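## Task

Find the yellow sponge whose shelf-edge label below it reads 377 and place it on the desk; if no sponge in this storeroom has 377, use the one labelled 773 instead. All other yellow sponges must stay on their own shelves. The robot must not tip over or finish leaning, and the sponge must rest on the desk by itself at the end, not be held there by the robot.

## Robot and tools

ROBOT. A Hello Robot Stretch 4 with a single arm: an omni-wheel base, a lift sliding on a mast, an arm that telescopes forward, a three-joint wrist (yaw, pitch, roll) and a two-finger gripper. About 1.6 m tall; the base rim lies within 0.23 m of the base origin. Cameras: head_camera, head_left_camera, head_right_camera (head) and wrist_camera (on the wrist). Loose objects may occasionally get nudged by something else.

FRAMES. Base frame: origin on the floor below the base centre, x forward, y left, z up. hand_pose (a point between the open fingertips) is reported in this frame and may be slightly wrong; with all wrist joints at 0 its axes equal the base axes. The odometry frame is the base frame as it was when the scene began.

TOOL execute_actions(actions, cameras). actions is a list holding one action or nothing (empty = just report state and images). An action contains base, joints, or both, plus optional pace and contact_limits; or it contains only end_of_arm. Motions in one action start together and may finish at different times.
- base: exactly one key, a relative offset from where the base last reported itself. translate_m: straight drive in metres, forward positive, -2 to 2. strafe_m: sideways in metres, left positive, -2 to 2. rotate_rad: turn in place in radians, counter-clockwise (left) positive, -3.2 to 3.2.
- joints: absolute targets by name (not offsets). lift_m 0 to 1.2; arm_m 0 to 0.55 (extension); wrist_yaw_rad -1.134 to 4.276 (0 forward, positive left, 3.14 stowed; above 3.4 the arm may block it); wrist_pitch_rad -1.117 to 4.259 (0 level, 1.57 pointing down); wrist_roll_rad -1.117 to 4.259 (0 = fingers level; positive turns clockwise seen from behind); gripper_m -0.038 to 0.141 (fingertip gap in metres; negative means pressing together). Done tolerances: lift and arm ±0.004, yaw and roll ±0.02, pitch ±0.05, gripper ±0.004. Targets past a joint range are clipped and the result reports it; any other bad value or unknown key rejects the whole call.
- pace: "slow", "default", "fast", "max"; base up to 0.1/0.3/0.4/0.6 m/s and 1/2/3/4 rad/s. With lift above 0.2 the base is capped further, down to 0.3 m/s and 1 rad/s at lift 1.2.
- contact_limits: only arm_m, 0 (gentlest) to 0.75 (firmest), default 0.5; how hard the arm may push before halting.
- end_of_arm: "enable_torque" re-powers wrist/gripper motors that shut off; they then hold in place.
- cameras: list of names or "all"; omitted/null = all, [] = none. Images come in the order given on the pictures line.
A part left out of an action may still be driving toward an older target without the status showing it. No action runs beyond 15 s. If a result reports a stop, later motion calls in that same reply are skipped.

TOOL wait(seconds 0 to 10): commands nothing, returns state and images. TOOL zoom_image(camera, region [x0,y0,x1,y1] pixels, top-left origin, at most 504x504) enlarges part of that camera's latest full image; useful for reading lot labels. TOOL finished_scene(scene 1 or 2) ends the scene irreversibly and reports success; the next scene's task appears in its result. If resuming from a summary, first send an empty execute_actions to learn the current scene.

RESULTS. base_status and joint_status: done; off_target (stopped short, may still push); contact_stop_at_<key> (met an obstacle; that part goes slack, a slack lift can sag under load, slack wheels can roll); limit_stop_at_<name>, including limit_stop_at_tilt (leaning over 6 degrees: lift, arm and wheels go slack and ignore commands until upright) and limit_stop_at_own_body (would hit itself; moving away still works, often when pitch < -0.2 with roll < -0.4 or > 4); time_out; torque_fault (wrist motor overloaded and went limp, e.g. gripper pressed into something or over ~2 kg held level; needs enable_torque). Slack parts recover when next commanded. on_its_own lists uncommanded behaviour; its "held at" value is the target held, not the position.
lidar_m: 12 ranges in metres from base origin, 30-degree sectors, 1st straight ahead, counter-clockwise (4th left, 7th behind, 10th right); "-" = nothing or closer than 0.25 m. Sees from ~0.15 m up to robot height (table tops count), may miss glass, thin legs, things behind. wrist_depth_mm: 7x7 grid from top left of the wrist image, median depth 100 to 2000 mm, "-" if invalid; robot body appears. base_odometry counts wheel rotation (slip counts as motion); heading -3.142 to 3.142, left positive. If turned_by_wheels and turned_by_imu differ by more than ~0.1 rad, a collision or slip occurred and heading is off by roughly their difference. base_tilt in degrees (forward, right positive) with a fixed ~1.5 degree bias. motor_effort: percent of maximum, positive toward larger joint values, peak in brackets (noisy), fixed per-motor bias; wheels positive = turning right. Effort at rest out of range suggests pushing or carrying; a held load shifts wrist pitch effort.

GRIPPING. Command gripper_m below the object width; deeper values squeeze harder and pull it toward the wrist by up to a third of the difference. Neither gripper_m nor done proves a grasp; with a target at 0 or above a firm grip shows as a clear gripper effort change. Fingers stuck on a surface below: raise the lift. To unfold at scene start, send lift_m 0.4 with wrist_yaw_rad 0 together.

CAUTION. With over 1 kg held and arm_m above 0.2, driving or turning (especially fast) can tip the robot; steady pushing or pulling, a high gripper or a high contact limit also raises that risk. A base tilt differing from its start value may mean a wheel is on something. Avoid drops, slips, slams, hard hits and heavy pushes; release the item so it sits on the desk unaided. The simulation keeps running while replies are composed, and the robot holds its last command meanwhile.

CALIBRATION. Each camera has a listed model, image size, intrinsics K, distortion D and T_world_to_cam (base frame to camera, metres), with small errors (focal 0.5%, principal point 1.5 px, pose 0.5 degrees and 2.5 mm per axis), larger for the wrist camera at long extension. Changed camera numbers are listed in results with pictures.

Each tool is called after "Emit:" in YAML: its name, and indented under it one key for each argument.

## Session

Emit:
execute_actions:
  actions: []

Scene clock: 0.00 s.
base_odometry: x=+0.000 y=+0.000 heading=+0.000 (m, m, rad; odometry frame)
turned_by_wheels: +0.000 (rad since the last result)
turned_by_imu: +0.000 (rad since the last result)
base_tilt: forward=-0.1 right=+0.4 (deg)
lidar_m: 1.84 1.10 0.73 0.65 0.67 0.85 2.37 1.31 0.85 0.77 0.81 2.01
base_status: not commanded
joint_positions: lift_m=+0.260 arm_m=-0.001 wrist_yaw_rad=+3.077 wrist_pitch_rad=+0.018 wrist_roll_rad=-0.018 gripper_m=+0.057
joint_status: not commanded
motor_effort: lift_m=+19 arm_m=+0 wrist_yaw_rad=+0 wrist_pitch_rad=-5 wrist_roll_rad=+3 gripper_m=-4 wheel_0=+1 wheel_1=-1 wheel_2=+1 (%)
hand_pose: x=-0.1123 y=+0.1059 z=+0.4326 quat_wxyz=(+0.032, -0.010, -0.009, +0.999) (m; base frame)
wrist_depth_mm: - 143 - - 1464 917 699 / - 142 - - 1430 931 707 / 105 138 229 - 1464 946 707 / 118 142 - - 1464 931 707 / - - - - 1464 931 707 / 1618 1618 195 1708 196 917 707 / 1078 1008 1078 126 1098 842 691
pictures: head_camera, head_left_camera, head_right_camera, wrist_camera
Images, in order (width x height): head_camera 420x560, head_left_camera 420x672, head_right_camera 420x672, wrist_camera 616x392.

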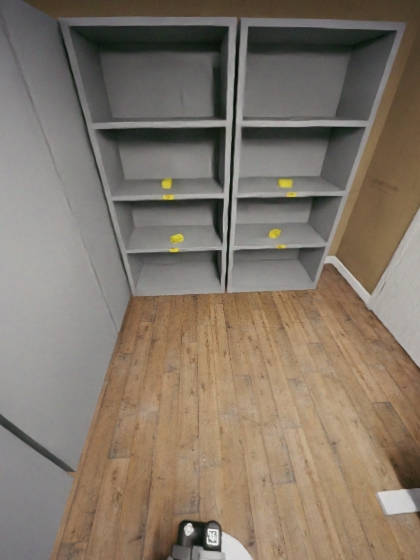

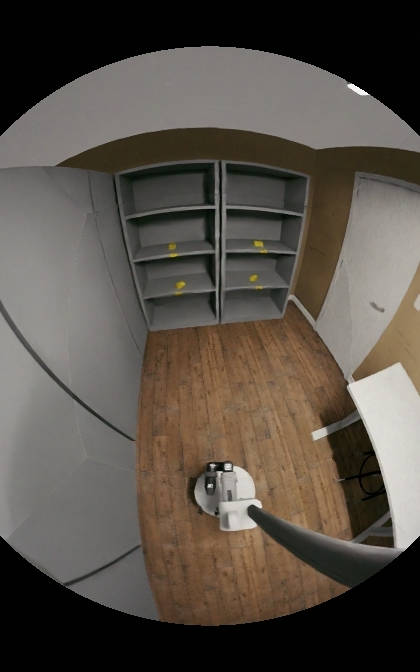

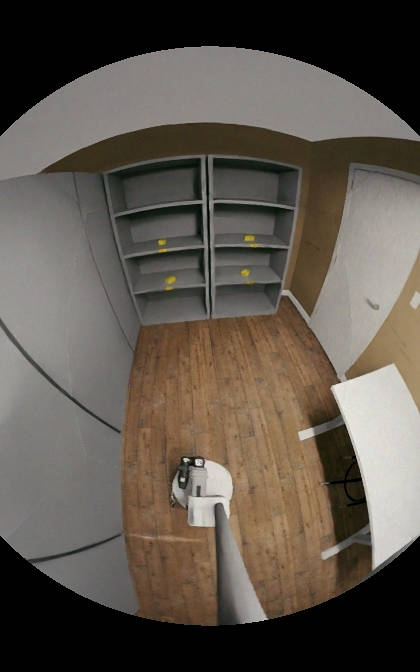

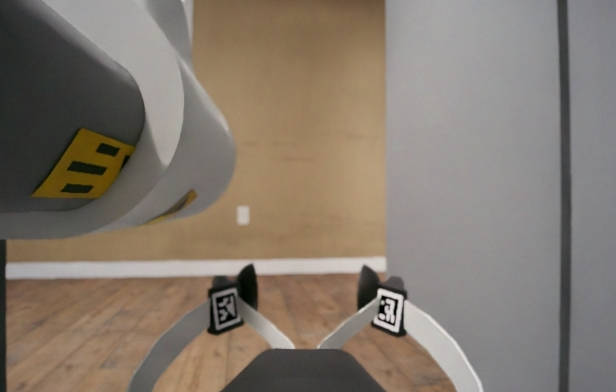

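Emit:
execute_actions:
  actions:
    - {"base":{"translate_m":0.7},"joints":{"lift_m":0.5,"wrist_yaw_rad":0,"gripper_m":0.13},"pace":"fast"}

Emit:
zoom_image:
  camera: "head_camera"
  region: [60, 150, 400, 400]

Scene clock: 4.10 s.
base_odometry: x=+0.700 y=+0.000 heading=+0.000 (m, m, rad; odometry frame)
turned_by_wheels: +0.000 (rad since the last result)
turned_by_imu: -0.001 (rad since the last result)
base_tilt: forward=+0.1 right=+0.6 (deg)
lidar_m: 1.11 1.15 0.82 0.71 0.75 0.99 2.18 1.18 0.78 0.84 1.52 1.25
base_status: done
joint_positions: lift_m=+0.500 arm_m=-0.001 wrist_yaw_rad=+0.000 wrist_pitch_rad=+0.018 wrist_roll_rad=-0.018 gripper_m=+0.130
joint_status: all done
motor_effort: lift_m=+25(25) arm_m=+0(0) wrist_yaw_rad=-1(6) wrist_pitch_rad=-5(5) wrist_roll_rad=+1(4) gripper_m=-1(2) wheel_0=+1(8) wheel_1=+2(9) wheel_2=+2(20) (%)
hand_pose: x=+0.4584 y=-0.0873 z=+0.6725 quat_wxyz=(+1.000, -0.009, +0.009, +0.000) (m; base frame)
wrist_depth_mm: 1281 1336 1308 1255 1430 1366 1138 / 1160 1308 1366 1229 1430 1430 1160 / 1182 1308 1366 1160 1397 1336 1098 / 1281 1308 1336 1366 1430 1430 1138 / 1182 1281 1336 1138 1397 1366 1118 / 1308 891 891 1138 931 1366 1160 / 1255 1281 1336 124 1366 1336 1160
pictures: head_camera, head_left_camera, head_right_camera, wrist_camera
camera_calibration (this result's frames):
wrist_camera: T_world_to_cam=[[0.00406474, -0.999933, 0.0108767, -0.101358], [0.00542183, -0.0108546, -0.999926, 0.731582], [0.999977, 0.00412342, 0.00537735, -0.236388], [0, 0, 0, 1]] pos_world=[0.232828, -0.0924358, 0.733902]
Images, in order (width x height): head_camera 420x560, head_left_camera 420x672, head_right_camera 420x672, wrist_camera 616x392.

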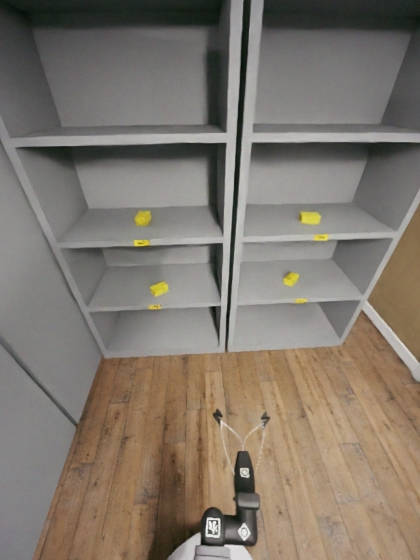

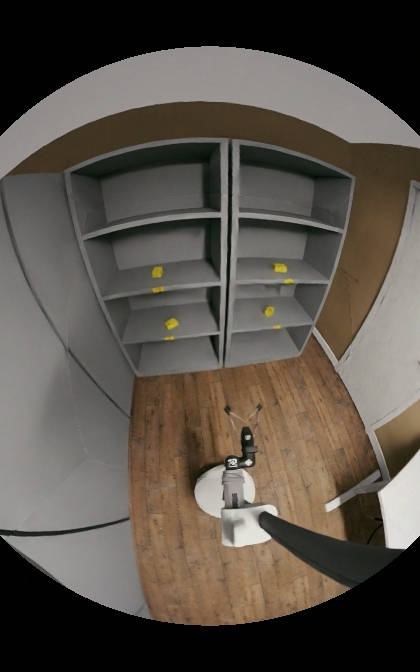

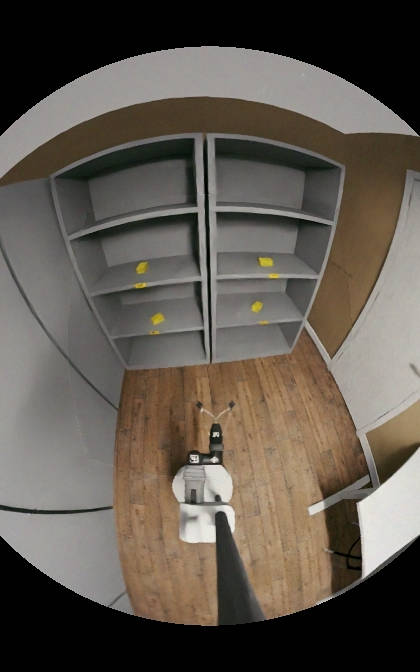

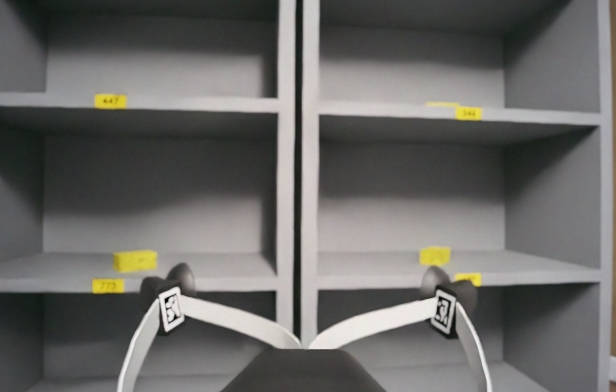

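Region (60, 150, 400, 400) of head_camera's 420x560 image, scaled by 1.482, with more detail than that image has; it fills the top 371 rows of this view, and the rest is white.

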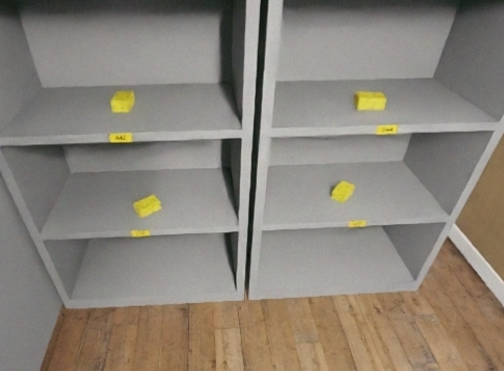

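Emit:
execute_actions:
  actions:
    - {"joints":{"lift_m":0.375},"pace":"fast"}
  cameras: ["wrist_camera"]

Emit:
zoom_image:
  camera: "wrist_camera"
  region: [60, 0, 560, 392]

Scene clock: 6.73 s.
base_odometry: x=+0.700 y=+0.000 heading=+0.000 (m, m, rad; odometry frame)
turned_by_wheels: +0.000 (rad since the last result)
turned_by_imu: +0.000 (rad since the last result)
base_tilt: forward=-0.1 right=+0.4 (deg)
lidar_m: 1.12 1.14 0.82 0.72 0.75 0.98 2.16 1.18 0.80 0.85 1.51 1.22
base_status: not commanded
joint_positions: lift_m=+0.375 arm_m=-0.001 wrist_yaw_rad=+0.000 wrist_pitch_rad=+0.018 wrist_roll_rad=-0.018 gripper_m=+0.130
joint_status: all done
motor_effort: lift_m=+14(21) arm_m=+0(1) wrist_yaw_rad=-3(1) wrist_pitch_rad=-5(5) wrist_roll_rad=+2(1) gripper_m=+0(0) wheel_0=+1(1) wheel_1=+2(2) wheel_2=+2(2) (%)
hand_pose: x=+0.4584 y=-0.0873 z=+0.5483 quat_wxyz=(+1.000, -0.009, +0.009, +0.000) (m; base frame)
wrist_depth_mm: 1205 1308 1366 1366 1430 1430 1138 / 1098 1098 1078 991 1078 1182 1078 / 1255 1308 1366 1366 1397 1430 1182 / 1281 1366 1336 1366 1430 1430 1160 / 1182 1308 1336 960 1430 1430 1118 / 1308 1281 1336 1160 1397 1366 1138 / 1118 1098 1160 123 1182 1078 1078
pictures: wrist_camera
camera_calibration (this result's frames):
wrist_camera: T_world_to_cam=[[0.00401307, -0.999933, 0.0108768, -0.099999], [0.00540002, -0.010855, -0.999927, 0.607416], [0.999977, 0.00407151, 0.00535609, -0.235708], [0, 0, 0, 1]] pos_world=[0.232824, -0.0924391, 0.609722]
Images, in order (width x height): wrist_camera 616x392.

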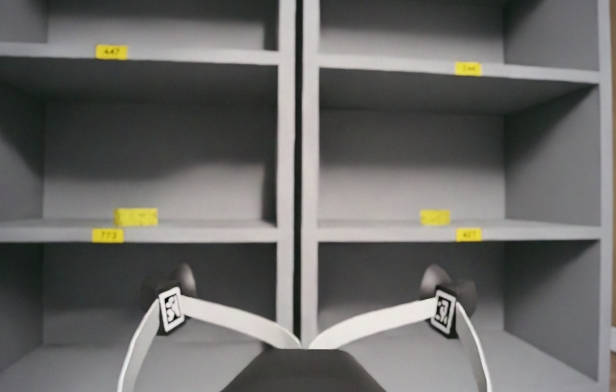

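Region (60, 0, 560, 392) of wrist_camera's 616x392 image, scaled by 1.008; it fills the top 395 rows of this view, and the rest is white.

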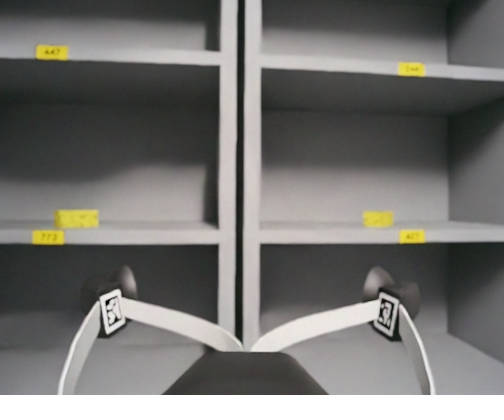

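Emit:
execute_actions:
  actions:
    - {"base":{"rotate_rad":2.2}}

Scene clock: 11.20 s.
base_odometry: x=+0.700 y=+0.000 heading=+2.200 (m, m, rad; odometry frame)
turned_by_wheels: +2.200 (rad since the last result)
turned_by_imu: +2.210 (rad since the last result)
base_tilt: forward=-0.1 right=+0.5 (deg)
lidar_m: 0.77 1.07 3.07 1.06 0.79 1.19 1.54 1.17 1.14 1.08 0.78 0.72
base_status: done
joint_positions: lift_m=+0.375 arm_m=-0.001 wrist_yaw_rad=+0.000 wrist_pitch_rad=+0.018 wrist_roll_rad=-0.018 gripper_m=+0.130
joint_status: not commanded
motor_effort: lift_m=+15(15) arm_m=-1(0) wrist_yaw_rad=-1(2) wrist_pitch_rad=-5(5) wrist_roll_rad=+3(1) gripper_m=+0(1) wheel_0=-2(8) wheel_1=-2(10) wheel_2=-2(10) (%)
hand_pose: x=+0.4583 y=-0.0874 z=+0.5482 quat_wxyz=(+1.000, -0.009, +0.009, +0.000) (m; base frame)
wrist_depth_mm: 1042 831 691 591 530 466 430 / 1008 831 691 603 521 466 427 / 1008 831 691 597 525 469 430 / 991 820 691 597 521 469 427 / 1008 820 683 597 525 466 430 / 991 820 634 591 500 442 424 / 991 798 691 124 517 455 424
pictures: head_camera, head_left_camera, head_right_camera, wrist_camera
camera_calibration (this result's frames):
wrist_camera: T_world_to_cam=[[0.00383275, -0.999934, 0.0108765, -0.0999675], [0.00539812, -0.0108557, -0.999927, 0.607343], [0.999978, 0.00389118, 0.00535615, -0.235716], [0, 0, 0, 1]] pos_world=[0.232816, -0.0924505, 0.609648]
Images, in order (width x height): head_camera 420x560, head_left_camera 420x672, head_right_camera 420x672, wrist_camera 616x392.

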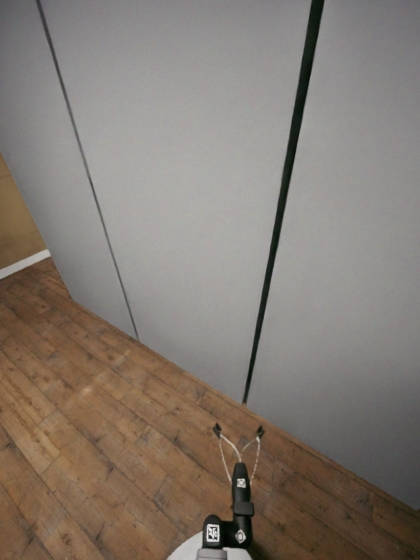

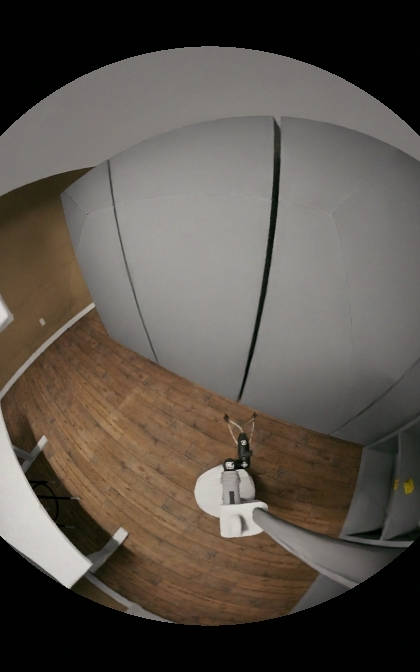

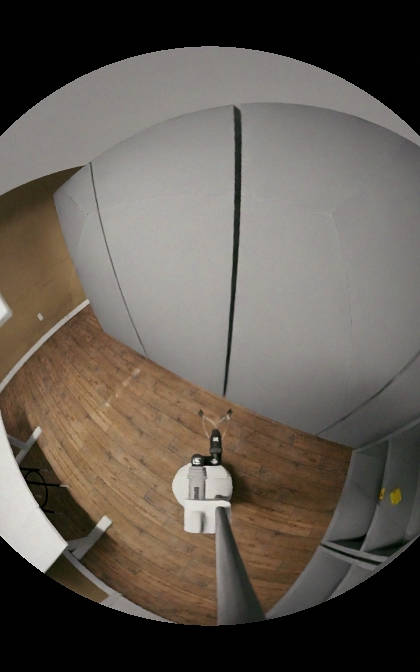

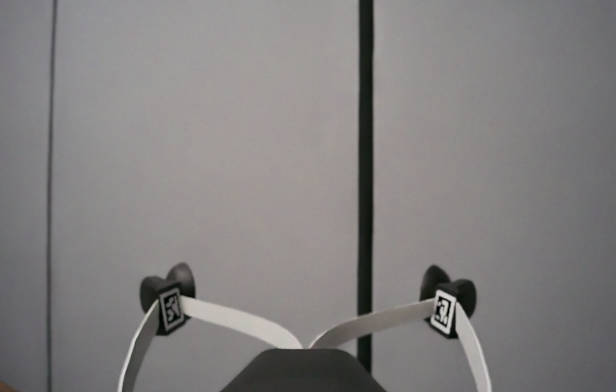

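Emit:
execute_actions:
  actions:
    - {"base":{"rotate_rad":0.94},"joints":{"lift_m":0.2},"pace":"fast"}
  cameras: []

Emit:
execute_actions:
  actions:
    - {"base":{"translate_m":2.0},"pace":"max"}
  cameras: ["head_camera","head_right_camera"]

Scene clock: 14.10 s.
base_odometry: x=+0.700 y=+0.000 heading=+3.140 (m, m, rad; odometry frame)
turned_by_wheels: +0.940 (rad since the last result)
turned_by_imu: +0.944 (rad since the last result)
base_tilt: forward=+0.1 right=+0.5 (deg)
lidar_m: 2.11 1.16 0.79 0.83 1.45 1.27 1.13 1.17 0.81 0.72 0.75 0.95
base_status: done
joint_positions: lift_m=+0.200 arm_m=-0.001 wrist_yaw_rad=+0.000 wrist_pitch_rad=+0.019 wrist_roll_rad=-0.018 gripper_m=+0.130
joint_status: all done
motor_effort: lift_m=+14(12) arm_m=-1(1) wrist_yaw_rad=-1(1) wrist_pitch_rad=-6(4) wrist_roll_rad=+3(2) gripper_m=-1(1) wheel_0=-2(8) wheel_1=-2(11) wheel_2=+0(10) (%)
hand_pose: x=+0.4584 y=-0.0873 z=+0.3733 quat_wxyz=(+1.000, -0.009, +0.009, +0.000) (m; base frame)
wrist_depth_mm: - - - - 1863 1098 798 / - - - - 1863 1060 809 / - - - - 1863 1078 809 / - - - - 1756 1078 778 / - - - - 1808 1098 798 / 1366 1160 1160 1397 1205 917 798 / 960 904 946 123 946 891 798
pictures: none
No camera images: the call's "cameras" was empty. Leave "cameras" out to get every camera's image.

Scene clock: 18.93 s.
base_odometry: x=-1.300 y=+0.004 heading=+3.140 (m, m, rad; odometry frame)
turned_by_wheels: +0.000 (rad since the last result)
turned_by_imu: -0.003 (rad since the last result)
base_tilt: forward=+0.0 right=+0.6 (deg)
lidar_m: 1.10 1.11 1.39 1.21 0.97 1.23 3.61 0.87 0.56 0.51 0.53 1.21
base_status: done
joint_positions: lift_m=+0.200 arm_m=-0.001 wrist_yaw_rad=+0.000 wrist_pitch_rad=+0.018 wrist_roll_rad=-0.018 gripper_m=+0.130
joint_status: not commanded
motor_effort: lift_m=+16(16) arm_m=+0(0) wrist_yaw_rad=-1(1) wrist_pitch_rad=-4(5) wrist_roll_rad=+2(2) gripper_m=-2(1) wheel_0=+0(11) wheel_1=+0(9) wheel_2=+2(11) (%)
hand_pose: x=+0.4583 y=-0.0874 z=+0.3732 quat_wxyz=(+1.000, -0.009, +0.009, +0.000) (m; base frame)
wrist_depth_mm: 842 854 891 917 931 960 991 / 842 866 891 917 946 976 991 / 831 878 891 917 931 960 991 / 831 854 891 904 946 960 991 / 831 854 878 904 931 976 976 / 820 866 866 904 931 960 991 / 831 842 866 124 904 891 960
pictures: head_camera, head_right_camera
Images, in order (width x height): head_camera 420x560, head_right_camera 420x672.

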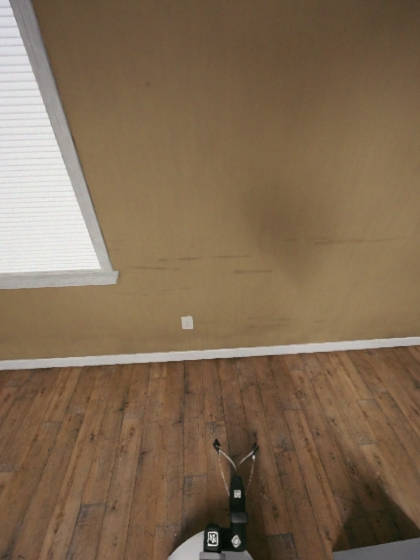

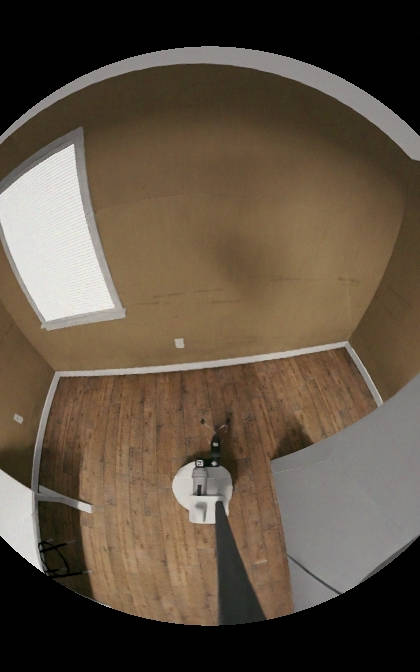

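Emit:
execute_actions:
  actions:
    - {"base":{"translate_m":0.55},"pace":"max"}
  cameras: []

Emit:
execute_actions:
  actions:
    - {"base":{"rotate_rad":-1.48},"pace":"fast"}
  cameras: []

Emit:
execute_actions:
  actions:
    - {"base":{"translate_m":1.3},"pace":"max"}
  cameras: ["head_camera","head_right_camera"]

Scene clock: 23.10 s.
base_odometry: x=-1.850 y=+0.004 heading=+3.140 (m, m, rad; odometry frame)
turned_by_wheels: +0.000 (rad since the last result)
turned_by_imu: +0.000 (rad since the last result)
base_tilt: forward=+0.0 right=+0.4 (deg)
lidar_m: 0.52 0.56 0.70 1.58 1.24 1.32 3.75 0.73 0.64 1.91 0.93 0.61
base_status: done
joint_positions: lift_m=+0.200 arm_m=-0.001 wrist_yaw_rad=+0.000 wrist_pitch_rad=+0.018 wrist_roll_rad=-0.018 gripper_m=+0.130
joint_status: not commanded
motor_effort: lift_m=+16(16) arm_m=+0(0) wrist_yaw_rad=+1(0) wrist_pitch_rad=-6(5) wrist_roll_rad=+4(0) gripper_m=+0(0) wheel_0=+0(10) wheel_1=+1(10) wheel_2=+2(15) (%)
hand_pose: x=+0.4583 y=-0.0874 z=+0.3732 quat_wxyz=(+1.000, -0.009, +0.009, +0.000) (m; base frame)
wrist_depth_mm: 342 349 359 373 382 394 404 / 340 351 359 370 379 394 404 / 340 349 359 368 379 392 402 / 342 349 359 366 377 389 399 / 340 349 357 366 377 389 397 / 340 343 353 368 375 389 399 / 342 345 353 124 377 389 397
pictures: none
No camera images: the call's "cameras" was empty. Leave "cameras" out to get every camera's image.

Scene clock: 24.80 s.
base_odometry: x=-1.850 y=+0.004 heading=+1.660 (m, m, rad; odometry frame)
turned_by_wheels: -1.480 (rad since the last result)
turned_by_imu: -1.486 (rad since the last result)
base_tilt: forward=+0.0 right=+0.4 (deg)
lidar_m: 1.92 0.85 0.58 0.55 0.60 0.73 1.81 1.25 1.44 2.02 0.68 0.62
base_status: done
joint_positions: lift_m=+0.200 arm_m=-0.001 wrist_yaw_rad=+0.000 wrist_pitch_rad=+0.018 wrist_roll_rad=-0.018 gripper_m=+0.130
joint_status: not commanded
motor_effort: lift_m=+16(16) arm_m=+0(1) wrist_yaw_rad=+0(1) wrist_pitch_rad=-5(5) wrist_roll_rad=+2(1) gripper_m=+0(1) wheel_0=+2(9) wheel_1=+1(9) wheel_2=+1(14) (%)
hand_pose: x=+0.4583 y=-0.0875 z=+0.3732 quat_wxyz=(+1.000, -0.009, +0.009, +0.000) (m; base frame)
wrist_depth_mm: 960 1464 1708 1708 1708 661 473 / 976 1430 1708 1661 1708 676 473 / 1008 1430 1661 1661 1661 661 473 / 960 1430 1661 1661 1661 676 469 / 976 1464 1618 1661 1661 661 473 / 976 1160 1160 1464 1182 549 469 / 904 904 946 124 946 615 466
pictures: none
No camera images: the call's "cameras" was empty. Leave "cameras" out to get every camera's image.

Scene clock: 28.47 s.
base_odometry: x=-1.967 y=+1.299 heading=+1.661 (m, m, rad; odometry frame)
turned_by_wheels: +0.000 (rad since the last result)
turned_by_imu: -0.002 (rad since the last result)
base_tilt: forward=-0.1 right=+0.5 (deg)
lidar_m: 0.61 0.63 0.65 0.58 0.61 0.85 2.29 0.58 0.53 1.29 0.94 0.66
base_status: done
joint_positions: lift_m=+0.200 arm_m=-0.001 wrist_yaw_rad=+0.000 wrist_pitch_rad=+0.018 wrist_roll_rad=-0.018 gripper_m=+0.130
joint_status: not commanded
motor_effort: lift_m=+16(16) arm_m=+0(0) wrist_yaw_rad=+0(0) wrist_pitch_rad=-5(5) wrist_roll_rad=+2(1) gripper_m=-2(2) wheel_0=+1(10) wheel_1=+2(10) wheel_2=+2(15) (%)
hand_pose: x=+0.4584 y=-0.0874 z=+0.3732 quat_wxyz=(+1.000, -0.009, +0.009, +0.000) (m; base frame)
wrist_depth_mm: 404 410 413 415 415 421 424 / 404 410 410 418 418 418 424 / 404 407 410 415 415 418 421 / 404 407 410 410 415 421 421 / 404 407 415 413 415 418 424 / 407 410 410 413 413 421 418 / 402 407 404 124 410 418 418
pictures: head_camera, head_right_camera
Images, in order (width x height): head_camera 420x560, head_right_camera 420x672.

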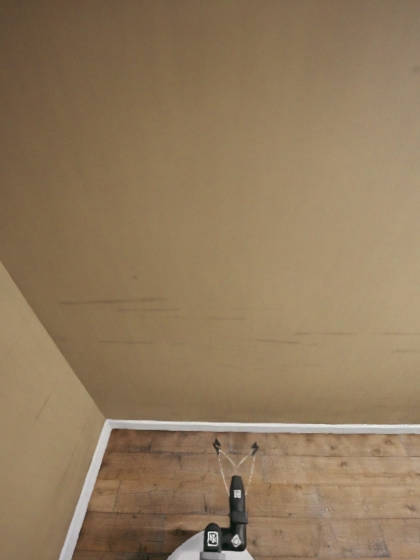

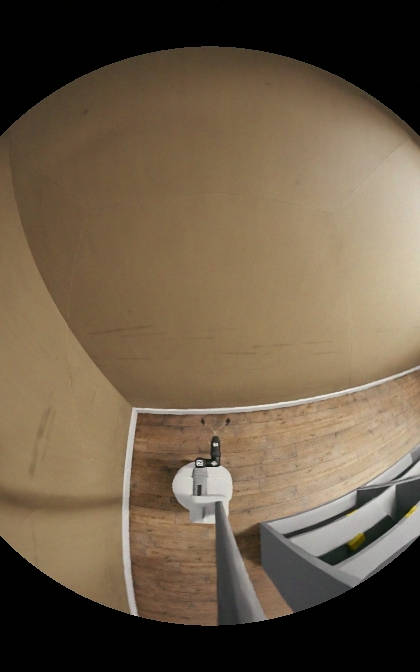

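Emit:
execute_actions:
  actions:
    - {"base":{"rotate_rad":-3.14},"joints":{"lift_m":0.5},"pace":"fast"}
  cameras: []

Emit:
execute_actions:
  actions:
    - {"base":{"translate_m":-0.3}}
  cameras: []

Emit:
execute_actions:
  actions:
    - {"base":{"strafe_m":0.9},"pace":"fast"}

Scene clock: 32.87 s.
base_odometry: x=-1.967 y=+1.299 heading=-1.479 (m, m, rad; odometry frame)
turned_by_wheels: -3.139 (rad since the last result)
turned_by_imu: -3.153 (rad since the last result)
base_tilt: forward=+0.0 right=+0.4 (deg)
lidar_m: 2.15 0.56 0.53 1.30 0.91 0.64 0.60 0.63 0.61 0.59 0.62 0.86
base_status: done
joint_positions: lift_m=+0.500 arm_m=-0.001 wrist_yaw_rad=+0.000 wrist_pitch_rad=+0.018 wrist_roll_rad=-0.018 gripper_m=+0.130
joint_status: all done
motor_effort: lift_m=+24(28) arm_m=+0(1) wrist_yaw_rad=-1(1) wrist_pitch_rad=-5(6) wrist_roll_rad=+2(1) gripper_m=-1(2) wheel_0=+3(9) wheel_1=+3(15) wheel_2=+1(11) (%)
hand_pose: x=+0.4584 y=-0.0875 z=+0.6725 quat_wxyz=(+1.000, -0.009, +0.009, +0.000) (m; base frame)
wrist_depth_mm: - - - - 1921 1042 723 / - - - - 1863 1008 723 / - - - - 1921 1025 723 / - - - - 1863 1008 723 / - - - - 1863 1042 715 / - - - - 1397 842 715 / 1576 1499 1618 124 1499 946 715
pictures: none
No camera images: the call's "cameras" was empty. Leave "cameras" out to get every camera's image.

Scene clock: 35.33 s.
base_odometry: x=-1.994 y=+1.598 heading=-1.479 (m, m, rad; odometry frame)
turned_by_wheels: +0.000 (rad since the last result)
turned_by_imu: +0.001 (rad since the last result)
base_tilt: forward=+0.0 right=+0.5 (deg)
lidar_m: 2.13 0.74 0.89 1.47 0.50 0.33 0.29 0.34 0.47 0.58 0.61 0.87
base_status: done
joint_positions: lift_m=+0.500 arm_m=-0.001 wrist_yaw_rad=+0.000 wrist_pitch_rad=+0.018 wrist_roll_rad=-0.018 gripper_m=+0.130
joint_status: not commanded
motor_effort: lift_m=+24(25) arm_m=+0(1) wrist_yaw_rad=+0(0) wrist_pitch_rad=-5(5) wrist_roll_rad=+1(2) gripper_m=-1(1) wheel_0=-3(8) wheel_1=-4(6) wheel_2=+1(6) (%)
hand_pose: x=+0.4584 y=-0.0875 z=+0.6725 quat_wxyz=(+1.000, -0.009, +0.009, +0.000) (m; base frame)
wrist_depth_mm: 691 - - - - 1025 732 / 707 - - - - 1025 741 / 707 - - - - 1025 732 / 699 - - - - 1042 732 / 715 - - - - 1042 732 / 699 866 - - 1397 842 723 / 699 1430 1576 124 1464 946 723
pictures: none
No camera images: the call's "cameras" was empty. Leave "cameras" out to get every camera's image.

Scene clock: 38.73 s.
base_odometry: x=-1.098 y=+1.680 heading=-1.480 (m, m, rad; odometry frame)
turned_by_wheels: +0.000 (rad since the last result)
turned_by_imu: +0.002 (rad since the last result)
base_tilt: forward=+0.0 right=+0.4 (deg)
lidar_m: 0.61 0.66 0.88 1.52 0.50 0.35 0.32 0.35 0.50 1.29 1.54 0.65
base_status: done
joint_positions: lift_m=+0.500 arm_m=-0.001 wrist_yaw_rad=+0.000 wrist_pitch_rad=+0.018 wrist_roll_rad=-0.018 gripper_m=+0.130
joint_status: not commanded
motor_effort: lift_m=+25(24) arm_m=+0(1) wrist_yaw_rad=-1(0) wrist_pitch_rad=-5(5) wrist_roll_rad=+1(0) gripper_m=-2(1) wheel_0=+1(12) wheel_1=-3(14) wheel_2=+0(6) (%)
hand_pose: x=+0.4584 y=-0.0874 z=+0.6725 quat_wxyz=(+1.000, -0.009, +0.009, +0.000) (m; base frame)
wrist_depth_mm: 488 477 480 480 477 473 466 / 640 699 707 707 707 640 521 / 668 842 866 866 854 741 521 / 668 854 854 854 866 741 517 / 661 831 854 866 854 723 517 / 597 544 549 615 554 554 517 / 445 421 442 124 439 421 452
pictures: head_camera, head_left_camera, head_right_camera, wrist_camera
camera_calibration (this result's frames):
wrist_camera: T_world_to_cam=[[0.00364935, -0.999934, 0.0108766, -0.101288], [0.00538715, -0.0108568, -0.999927, 0.731599], [0.999979, 0.00370768, 0.00534718, -0.236406], [0, 0, 0, 1]] pos_world=[0.232829, -0.092462, 0.733911]
Images, in order (width x height): head_camera 420x560, head_left_camera 420x672, head_right_camera 420x672, wrist_camera 616x392.

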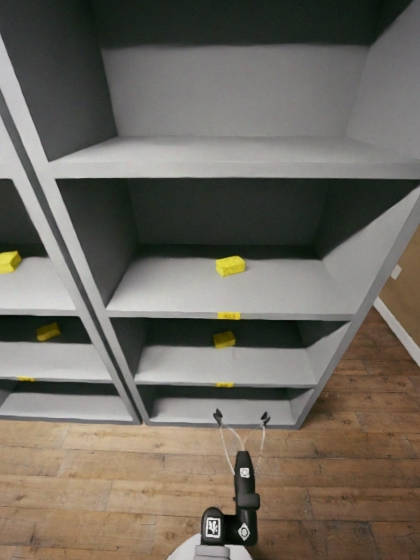

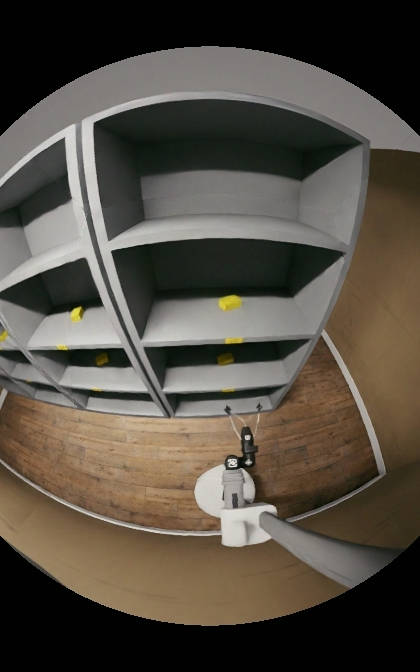

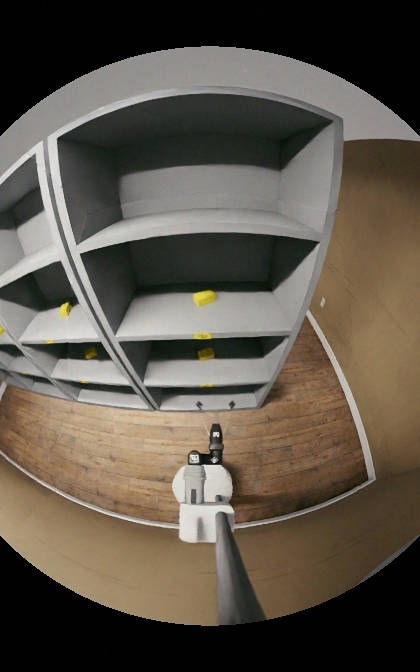

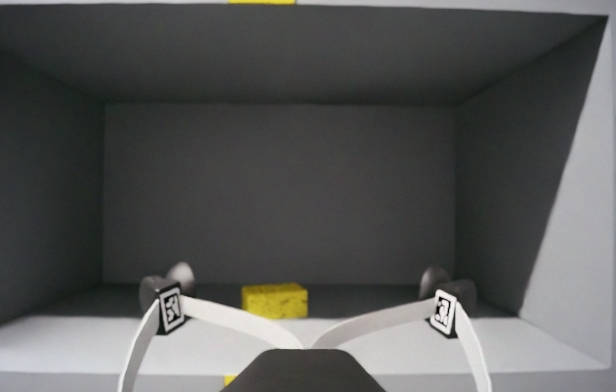

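Emit:
zoom_image:
  camera: "head_camera"
  region: [0, 290, 280, 400]

Region (0, 290, 280, 400) of head_camera's 420x560 image, scaled by 1.800, with more detail than that image has; it fills the top 198 rows of this view, and the rest is white.

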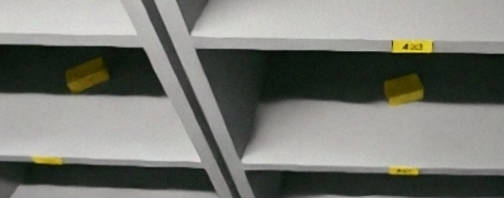

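Emit:
execute_actions:
  actions:
    - {"joints":{"lift_m":0.36},"base":{"strafe_m":0.3},"pace":"fast"}
  cameras: ["wrist_camera"]

Emit:
execute_actions:
  actions:
    - {"base":{"strafe_m":0.55},"pace":"fast"}
  cameras: ["wrist_camera","head_camera"]

Emit:
zoom_image:
  camera: "head_camera"
  region: [0, 250, 420, 400]

Emit:
execute_actions:
  actions:
    - {"base":{"strafe_m":0.85},"pace":"fast"}
  cameras: ["wrist_camera","head_camera"]

Emit:
zoom_image:
  camera: "head_camera"
  region: [0, 250, 420, 400]

Scene clock: 44.10 s.
base_odometry: x=-0.799 y=+1.707 heading=-1.480 (m, m, rad; odometry frame)
turned_by_wheels: +0.000 (rad since the last result)
turned_by_imu: +0.001 (rad since the last result)
base_tilt: forward=-0.1 right=+0.5 (deg)
lidar_m: 0.60 0.62 0.88 1.58 0.52 0.38 0.34 0.33 0.51 1.33 0.92 0.64
base_status: done
joint_positions: lift_m=+0.360 arm_m=-0.001 wrist_yaw_rad=+0.000 wrist_pitch_rad=+0.018 wrist_roll_rad=-0.018 gripper_m=+0.130
joint_status: all done
motor_effort: lift_m=+14(21) arm_m=-1(1) wrist_yaw_rad=+1(0) wrist_pitch_rad=-6(5) wrist_roll_rad=+0(1) gripper_m=+2(0) wheel_0=+1(12) wheel_1=-3(12) wheel_2=+0(0) (%)
hand_pose: x=+0.4584 y=-0.0874 z=+0.5333 quat_wxyz=(+1.000, -0.009, +0.009, +0.000) (m; base frame)
wrist_depth_mm: 741 410 683 759 768 741 778 / 854 415 741 866 866 866 854 / 842 418 741 854 866 866 878 / 831 407 750 854 878 866 866 / 404 404 415 424 427 430 427 / 842 402 574 854 854 866 854 / 842 404 647 124 866 866 866
pictures: wrist_camera
camera_calibration (this result's frames):
wrist_camera: T_world_to_cam=[[0.00370057, -0.999934, 0.0108768, -0.099783], [0.00542674, -0.0108566, -0.999926, 0.592422], [0.999978, 0.00375933, 0.00538621, -0.235682], [0, 0, 0, 1]] pos_world=[0.232832, -0.0924587, 0.594733]
Images, in order (width x height): wrist_camera 616x392.

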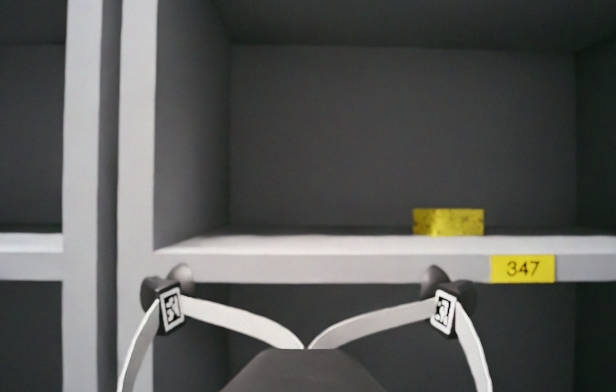

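Scene clock: 46.63 s.
base_odometry: x=-0.251 y=+1.757 heading=-1.480 (m, m, rad; odometry frame)
turned_by_wheels: +0.000 (rad since the last result)
turned_by_imu: +0.001 (rad since the last result)
base_tilt: forward=+0.0 right=+0.4 (deg)
lidar_m: 0.60 0.64 0.87 1.65 0.54 0.39 0.32 0.38 0.51 1.35 0.90 0.62
base_status: done
joint_positions: lift_m=+0.360 arm_m=-0.001 wrist_yaw_rad=+0.000 wrist_pitch_rad=+0.018 wrist_roll_rad=-0.018 gripper_m=+0.130
joint_status: not commanded
motor_effort: lift_m=+14(14) arm_m=-1(1) wrist_yaw_rad=+0(0) wrist_pitch_rad=-6(5) wrist_roll_rad=+1(1) gripper_m=-4(1) wheel_0=+0(13) wheel_1=+0(15) wheel_2=+0(3) (%)
hand_pose: x=+0.4584 y=-0.0874 z=+0.5333 quat_wxyz=(+1.000, -0.009, +0.009, +0.000) (m; base frame)
wrist_depth_mm: 741 778 778 768 750 569 404 / 778 842 842 842 842 569 407 / 788 831 842 842 842 564 407 / 788 842 842 831 842 564 404 / 397 407 415 421 427 427 402 / 778 820 842 842 768 462 402 / 788 831 831 123 842 517 402
pictures: head_camera, wrist_camera
camera_calibration (this result's frames):
wrist_camera: T_world_to_cam=[[0.00370078, -0.999934, 0.0108767, -0.099783], [0.00542672, -0.0108566, -0.999926, 0.592422], [0.999978, 0.00375953, 0.00538619, -0.235682], [0, 0, 0, 1]] pos_world=[0.232832, -0.0924587, 0.594733]
Images, in order (width x height): head_camera 420x560, wrist_camera 616x392.

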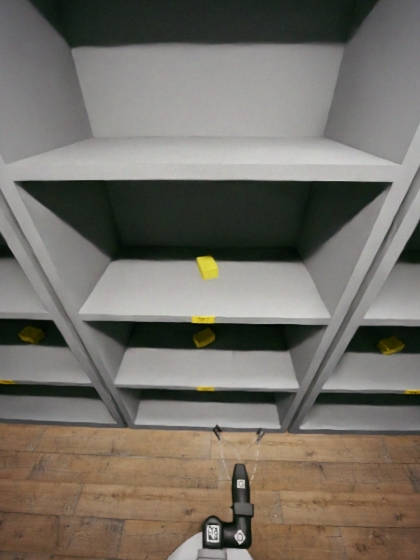

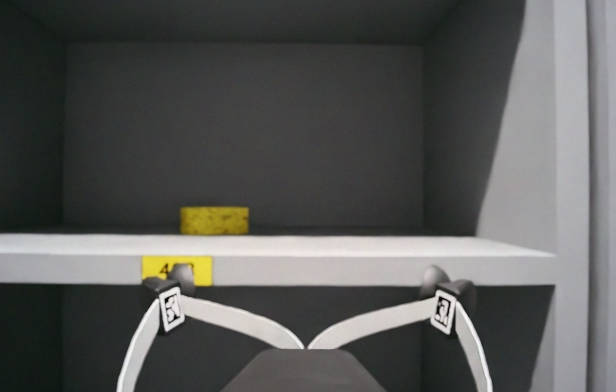

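Region (0, 250, 420, 400) of head_camera's 420x560 image, scaled by 1.200, with more detail than that image has; it fills the top 180 rows of this view, and the rest is white.

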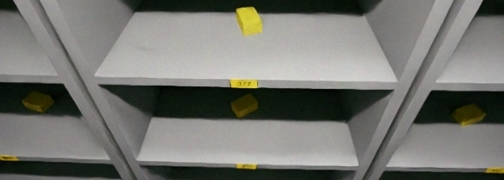

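Scene clock: 49.90 s.
base_odometry: x=+0.596 y=+1.835 heading=-1.480 (m, m, rad; odometry frame)
turned_by_wheels: +0.000 (rad since the last result)
turned_by_imu: +0.002 (rad since the last result)
base_tilt: forward=-0.1 right=+0.4 (deg)
lidar_m: 0.57 0.63 0.86 1.50 0.60 0.41 0.33 0.38 0.53 1.44 0.91 0.61
base_status: done
joint_positions: lift_m=+0.360 arm_m=-0.001 wrist_yaw_rad=+0.000 wrist_pitch_rad=+0.018 wrist_roll_rad=-0.018 gripper_m=+0.130
joint_status: not commanded
motor_effort: lift_m=+14(14) arm_m=-1(1) wrist_yaw_rad=-1(0) wrist_pitch_rad=-6(5) wrist_roll_rad=+0(3) gripper_m=-1(2) wheel_0=+2(13) wheel_1=-3(14) wheel_2=+0(1) (%)
hand_pose: x=+0.4584 y=-0.0874 z=+0.5333 quat_wxyz=(+1.000, -0.009, +0.009, +0.000) (m; base frame)
wrist_depth_mm: 778 768 768 768 683 399 387 / 820 809 820 820 768 397 399 / 809 809 820 820 778 399 399 / 820 820 820 820 768 397 399 / 397 404 415 421 424 379 389 / 798 373 375 820 382 382 384 / 798 820 820 124 668 379 384
pictures: head_camera, wrist_camera
camera_calibration (this result's frames):
wrist_camera: T_world_to_cam=[[0.00370068, -0.999934, 0.0108766, -0.099783], [0.00542675, -0.0108564, -0.999926, 0.592421], [0.999978, 0.00375943, 0.00538622, -0.235682], [0, 0, 0, 1]] pos_world=[0.232832, -0.0924587, 0.594732]
Images, in order (width x height): head_camera 420x560, wrist_camera 616x392.

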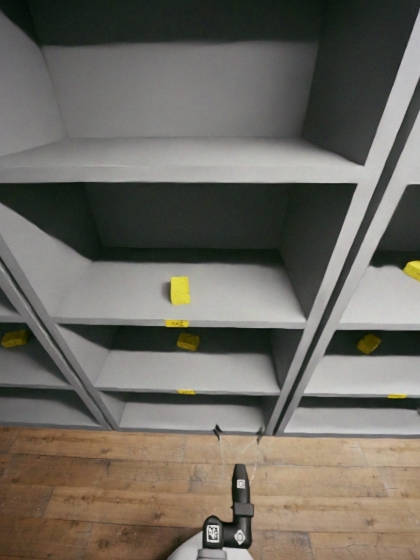

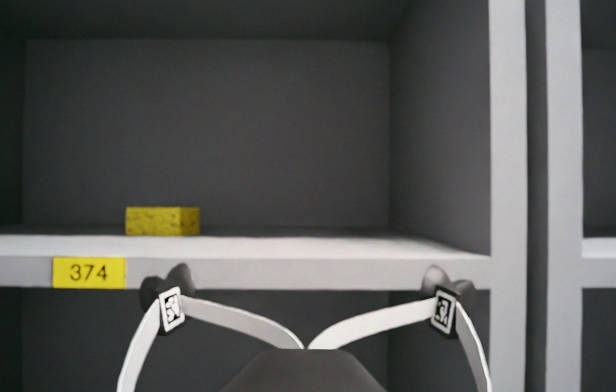

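Region (0, 250, 420, 400) of head_camera's 420x560 image, scaled by 1.200, with more detail than that image has; it fills the top 180 rows of this view, and the rest is white.

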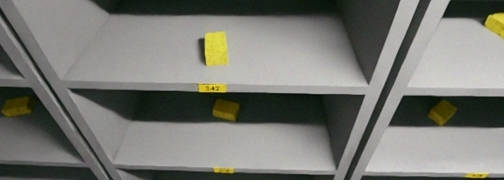

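Emit:
execute_actions:
  actions:
    - {"base":{"strafe_m":-0.73},"joints":{"lift_m":0.78},"pace":"fast"}
  cameras: ["wrist_camera"]

Scene clock: 53.97 s.
base_odometry: x=-0.132 y=+1.768 heading=-1.480 (m, m, rad; odometry frame)
turned_by_wheels: +0.000 (rad since the last result)
turned_by_imu: +0.000 (rad since the last result)
base_tilt: forward=-0.1 right=+0.4 (deg)
lidar_m: 0.59 0.60 0.84 1.61 0.53 0.37 0.35 0.39 0.51 1.39 0.87 0.64
base_status: done
joint_positions: lift_m=+0.780 arm_m=-0.001 wrist_yaw_rad=+0.000 wrist_pitch_rad=+0.018 wrist_roll_rad=-0.018 gripper_m=+0.130
joint_status: all done
motor_effort: lift_m=+25(24) arm_m=-1(1) wrist_yaw_rad=+0(1) wrist_pitch_rad=-5(5) wrist_roll_rad=+2(1) gripper_m=+0(2) wheel_0=-1(13) wheel_1=+3(11) wheel_2=+0(1) (%)
hand_pose: x=+0.4584 y=-0.0874 z=+0.9525 quat_wxyz=(+1.000, -0.009, +0.009, +0.000) (m; base frame)
wrist_depth_mm: 609 788 820 842 842 750 569 / 609 842 842 842 842 820 559 / 609 831 831 831 831 788 564 / 603 831 831 842 854 750 539 / 554 750 831 831 842 661 512 / 615 750 831 842 842 654 559 / 621 820 831 124 842 732 554
pictures: wrist_camera
camera_calibration (this result's frames):
wrist_camera: T_world_to_cam=[[0.00372248, -0.999934, 0.0108766, -0.104346], [0.00538601, -0.0108565, -0.999927, 1.01155], [0.999979, 0.00378079, 0.00534524, -0.237901], [0, 0, 0, 1]] pos_world=[0.232836, -0.0924574, 1.01389]
Images, in order (width x height): wrist_camera 616x392.

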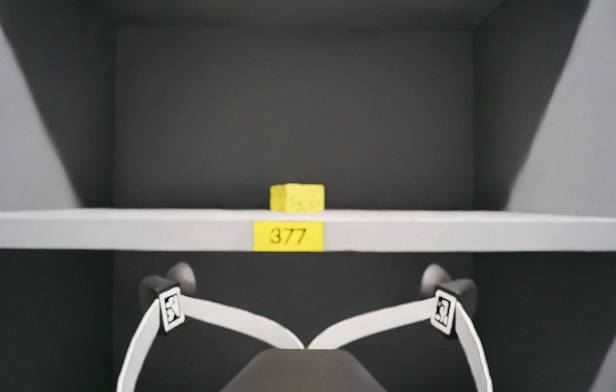

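Emit:
execute_actions:
  actions:
    - {"joints":{"lift_m":0.855},"base":{"strafe_m":0.015}}
  cameras: []

Emit:
execute_actions:
  actions:
    - {"joints":{"arm_m":0.2}}
  cameras: ["wrist_camera","head_camera"]

Scene clock: 57.07 s.
base_odometry: x=-0.117 y=+1.770 heading=-1.479 (m, m, rad; odometry frame)
turned_by_wheels: +0.000 (rad since the last result)
turned_by_imu: +0.001 (rad since the last result)
base_tilt: forward=-0.1 right=+0.5 (deg)
lidar_m: 0.58 0.63 0.84 1.63 0.55 0.38 0.35 0.38 0.51 1.38 0.88 0.62
base_status: done
joint_positions: lift_m=+0.855 arm_m=-0.001 wrist_yaw_rad=+0.000 wrist_pitch_rad=+0.018 wrist_roll_rad=-0.018 gripper_m=+0.130
joint_status: all done
motor_effort: lift_m=+25(22) arm_m=+0(1) wrist_yaw_rad=+0(0) wrist_pitch_rad=-5(4) wrist_roll_rad=+2(2) gripper_m=-1(1) wheel_0=-2(7) wheel_1=+4(11) wheel_2=+0(0) (%)
hand_pose: x=+0.4584 y=-0.0874 z=+1.0274 quat_wxyz=(+1.000, -0.009, +0.009, +0.000) (m; base frame)
wrist_depth_mm: 580 691 699 683 691 676 580 / 585 831 831 842 842 820 580 / 591 842 842 854 842 842 580 / 597 842 842 842 842 831 580 / 549 654 668 585 691 691 549 / 397 387 392 392 392 397 413 / 597 831 842 123 842 759 580
pictures: none
No camera images: the call's "cameras" was empty. Leave "cameras" out to get every camera's image.

Scene clock: 58.77 s.
base_odometry: x=-0.117 y=+1.770 heading=-1.479 (m, m, rad; odometry frame)
turned_by_wheels: +0.000 (rad since the last result)
turned_by_imu: +0.000 (rad since the last result)
base_tilt: forward=+0.0 right=+0.5 (deg)
lidar_m: 0.58 0.62 0.85 1.61 0.54 0.38 0.34 0.38 0.53 1.38 0.89 0.62
base_status: not commanded
joint_positions: lift_m=+0.855 arm_m=+0.199 wrist_yaw_rad=+0.000 wrist_pitch_rad=+0.018 wrist_roll_rad=-0.018 gripper_m=+0.130
joint_status: all done
motor_effort: lift_m=+25(25) arm_m=+6(6) wrist_yaw_rad=+0(0) wrist_pitch_rad=-5(6) wrist_roll_rad=+1(3) gripper_m=-2(1) wheel_0=-2(2) wheel_1=+4(4) wheel_2=+0(0) (%)
hand_pose: x=+0.6582 y=-0.0874 z=+1.0275 quat_wxyz=(+1.000, -0.009, +0.009, +0.000) (m; base frame)
wrist_depth_mm: 591 640 647 647 647 654 580 / 597 634 640 647 647 654 580 / 603 634 647 647 647 654 580 / 597 634 634 640 647 654 580 / 544 634 634 449 647 654 549 / 310 263 266 324 268 267 324 / 213 202 213 123 213 199 225
pictures: head_camera, wrist_camera
camera_calibration (this result's frames):
wrist_camera: T_world_to_cam=[[0.00381413, -0.999934, 0.010877, -0.105939], [0.00549156, -0.0108559, -0.999926, 1.08541], [0.999978, 0.00387358, 0.00544979, -0.43825], [0, 0, 0, 1]] pos_world=[0.432684, -0.0924516, 1.08887]
Images, in order (width x height): head_camera 420x560, wrist_camera 616x392.

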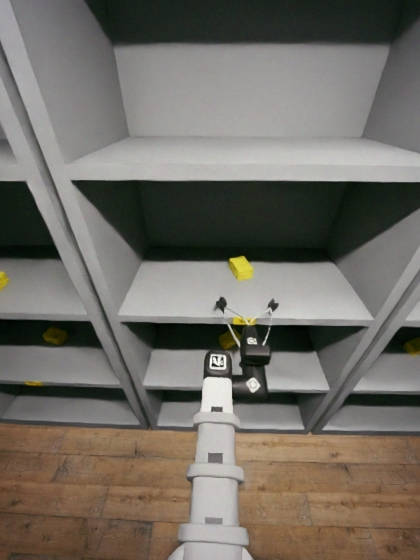

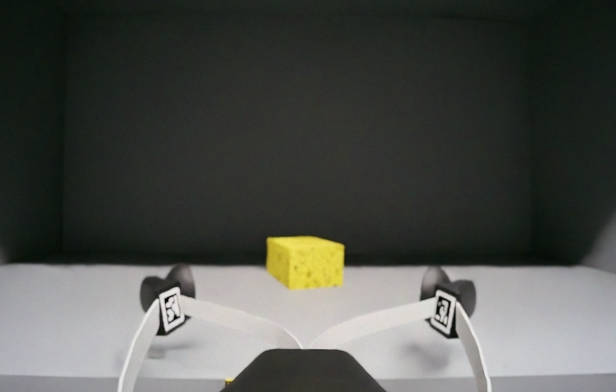

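Emit:
execute_actions:
  actions:
    - {"joints":{"arm_m":0.4,"lift_m":0.847}}
  cameras: ["wrist_camera"]

Emit:
execute_actions:
  actions:
    - {"joints":{"gripper_m":0.02}}
  cameras: []

Emit:
execute_actions:
  actions:
    - {"joints":{"lift_m":0.89}}
  cameras: []

Emit:
execute_actions:
  actions:
    - {"joints":{"arm_m":0.0}}
  cameras: ["wrist_camera"]

Scene clock: 62.40 s.
base_odometry: x=-0.117 y=+1.770 heading=-1.480 (m, m, rad; odometry frame)
turned_by_wheels: +0.000 (rad since the last result)
turned_by_imu: +0.028 (rad since the last result)
base_tilt: forward=+0.1 right=+0.4 (deg)
lidar_m: 0.57 0.64 0.92 1.45 0.53 0.38 0.34 0.38 0.51 1.50 0.88 0.61
base_status: not commanded
joint_positions: lift_m=+0.847 arm_m=+0.331 wrist_yaw_rad=+0.000 wrist_pitch_rad=+0.019 wrist_roll_rad=-0.018 gripper_m=+0.130
joint_status: arm_m contact_stop (moved +0.132 of +0.201); the others done
on_its_own: arm_m is slack since a contact_stop (your +0.400 is given up)
motor_effort: lift_m=+19(22) arm_m=+0(28) wrist_yaw_rad=+0(54) wrist_pitch_rad=-5(29) wrist_roll_rad=+3(2) gripper_m=+3(1) wheel_0=+0(4) wheel_1=+1(10) wheel_2=+0(12) (%)
hand_pose: x=+0.7903 y=-0.0875 z=+1.0202 quat_wxyz=(+1.000, -0.009, +0.009, +0.000) (m; base frame)
wrist_depth_mm: 525 521 525 521 521 517 512 / 525 525 525 517 521 521 521 / 525 521 521 517 521 512 512 / 525 525 517 521 521 521 517 / 496 517 517 508 521 517 517 / 286 241 244 271 247 248 297 / 196 186 195 124 196 183 208
pictures: wrist_camera
camera_calibration (this result's frames):
wrist_camera: T_world_to_cam=[[0.00344462, -0.999935, 0.0109031, -0.106207], [0.00519952, -0.0108852, -0.999927, 1.07769], [0.999981, 0.00350106, 0.00516169, -0.569984], [0, 0, 0, 1]] pos_world=[0.564735, -0.0924735, 1.08172]
Images, in order (width x height): wrist_camera 616x392.

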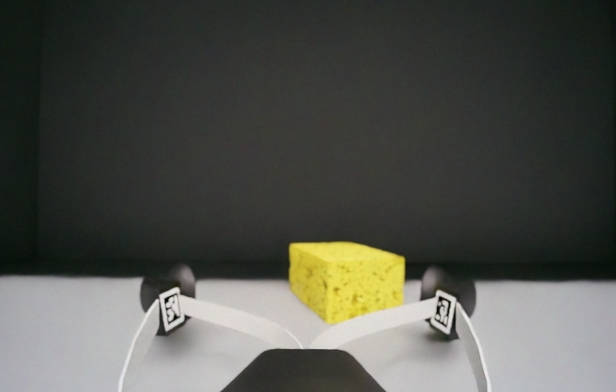

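not run: a stop came earlier in this reply.

not run: a stop came earlier in this reply.

not run: a stop came earlier in this reply.


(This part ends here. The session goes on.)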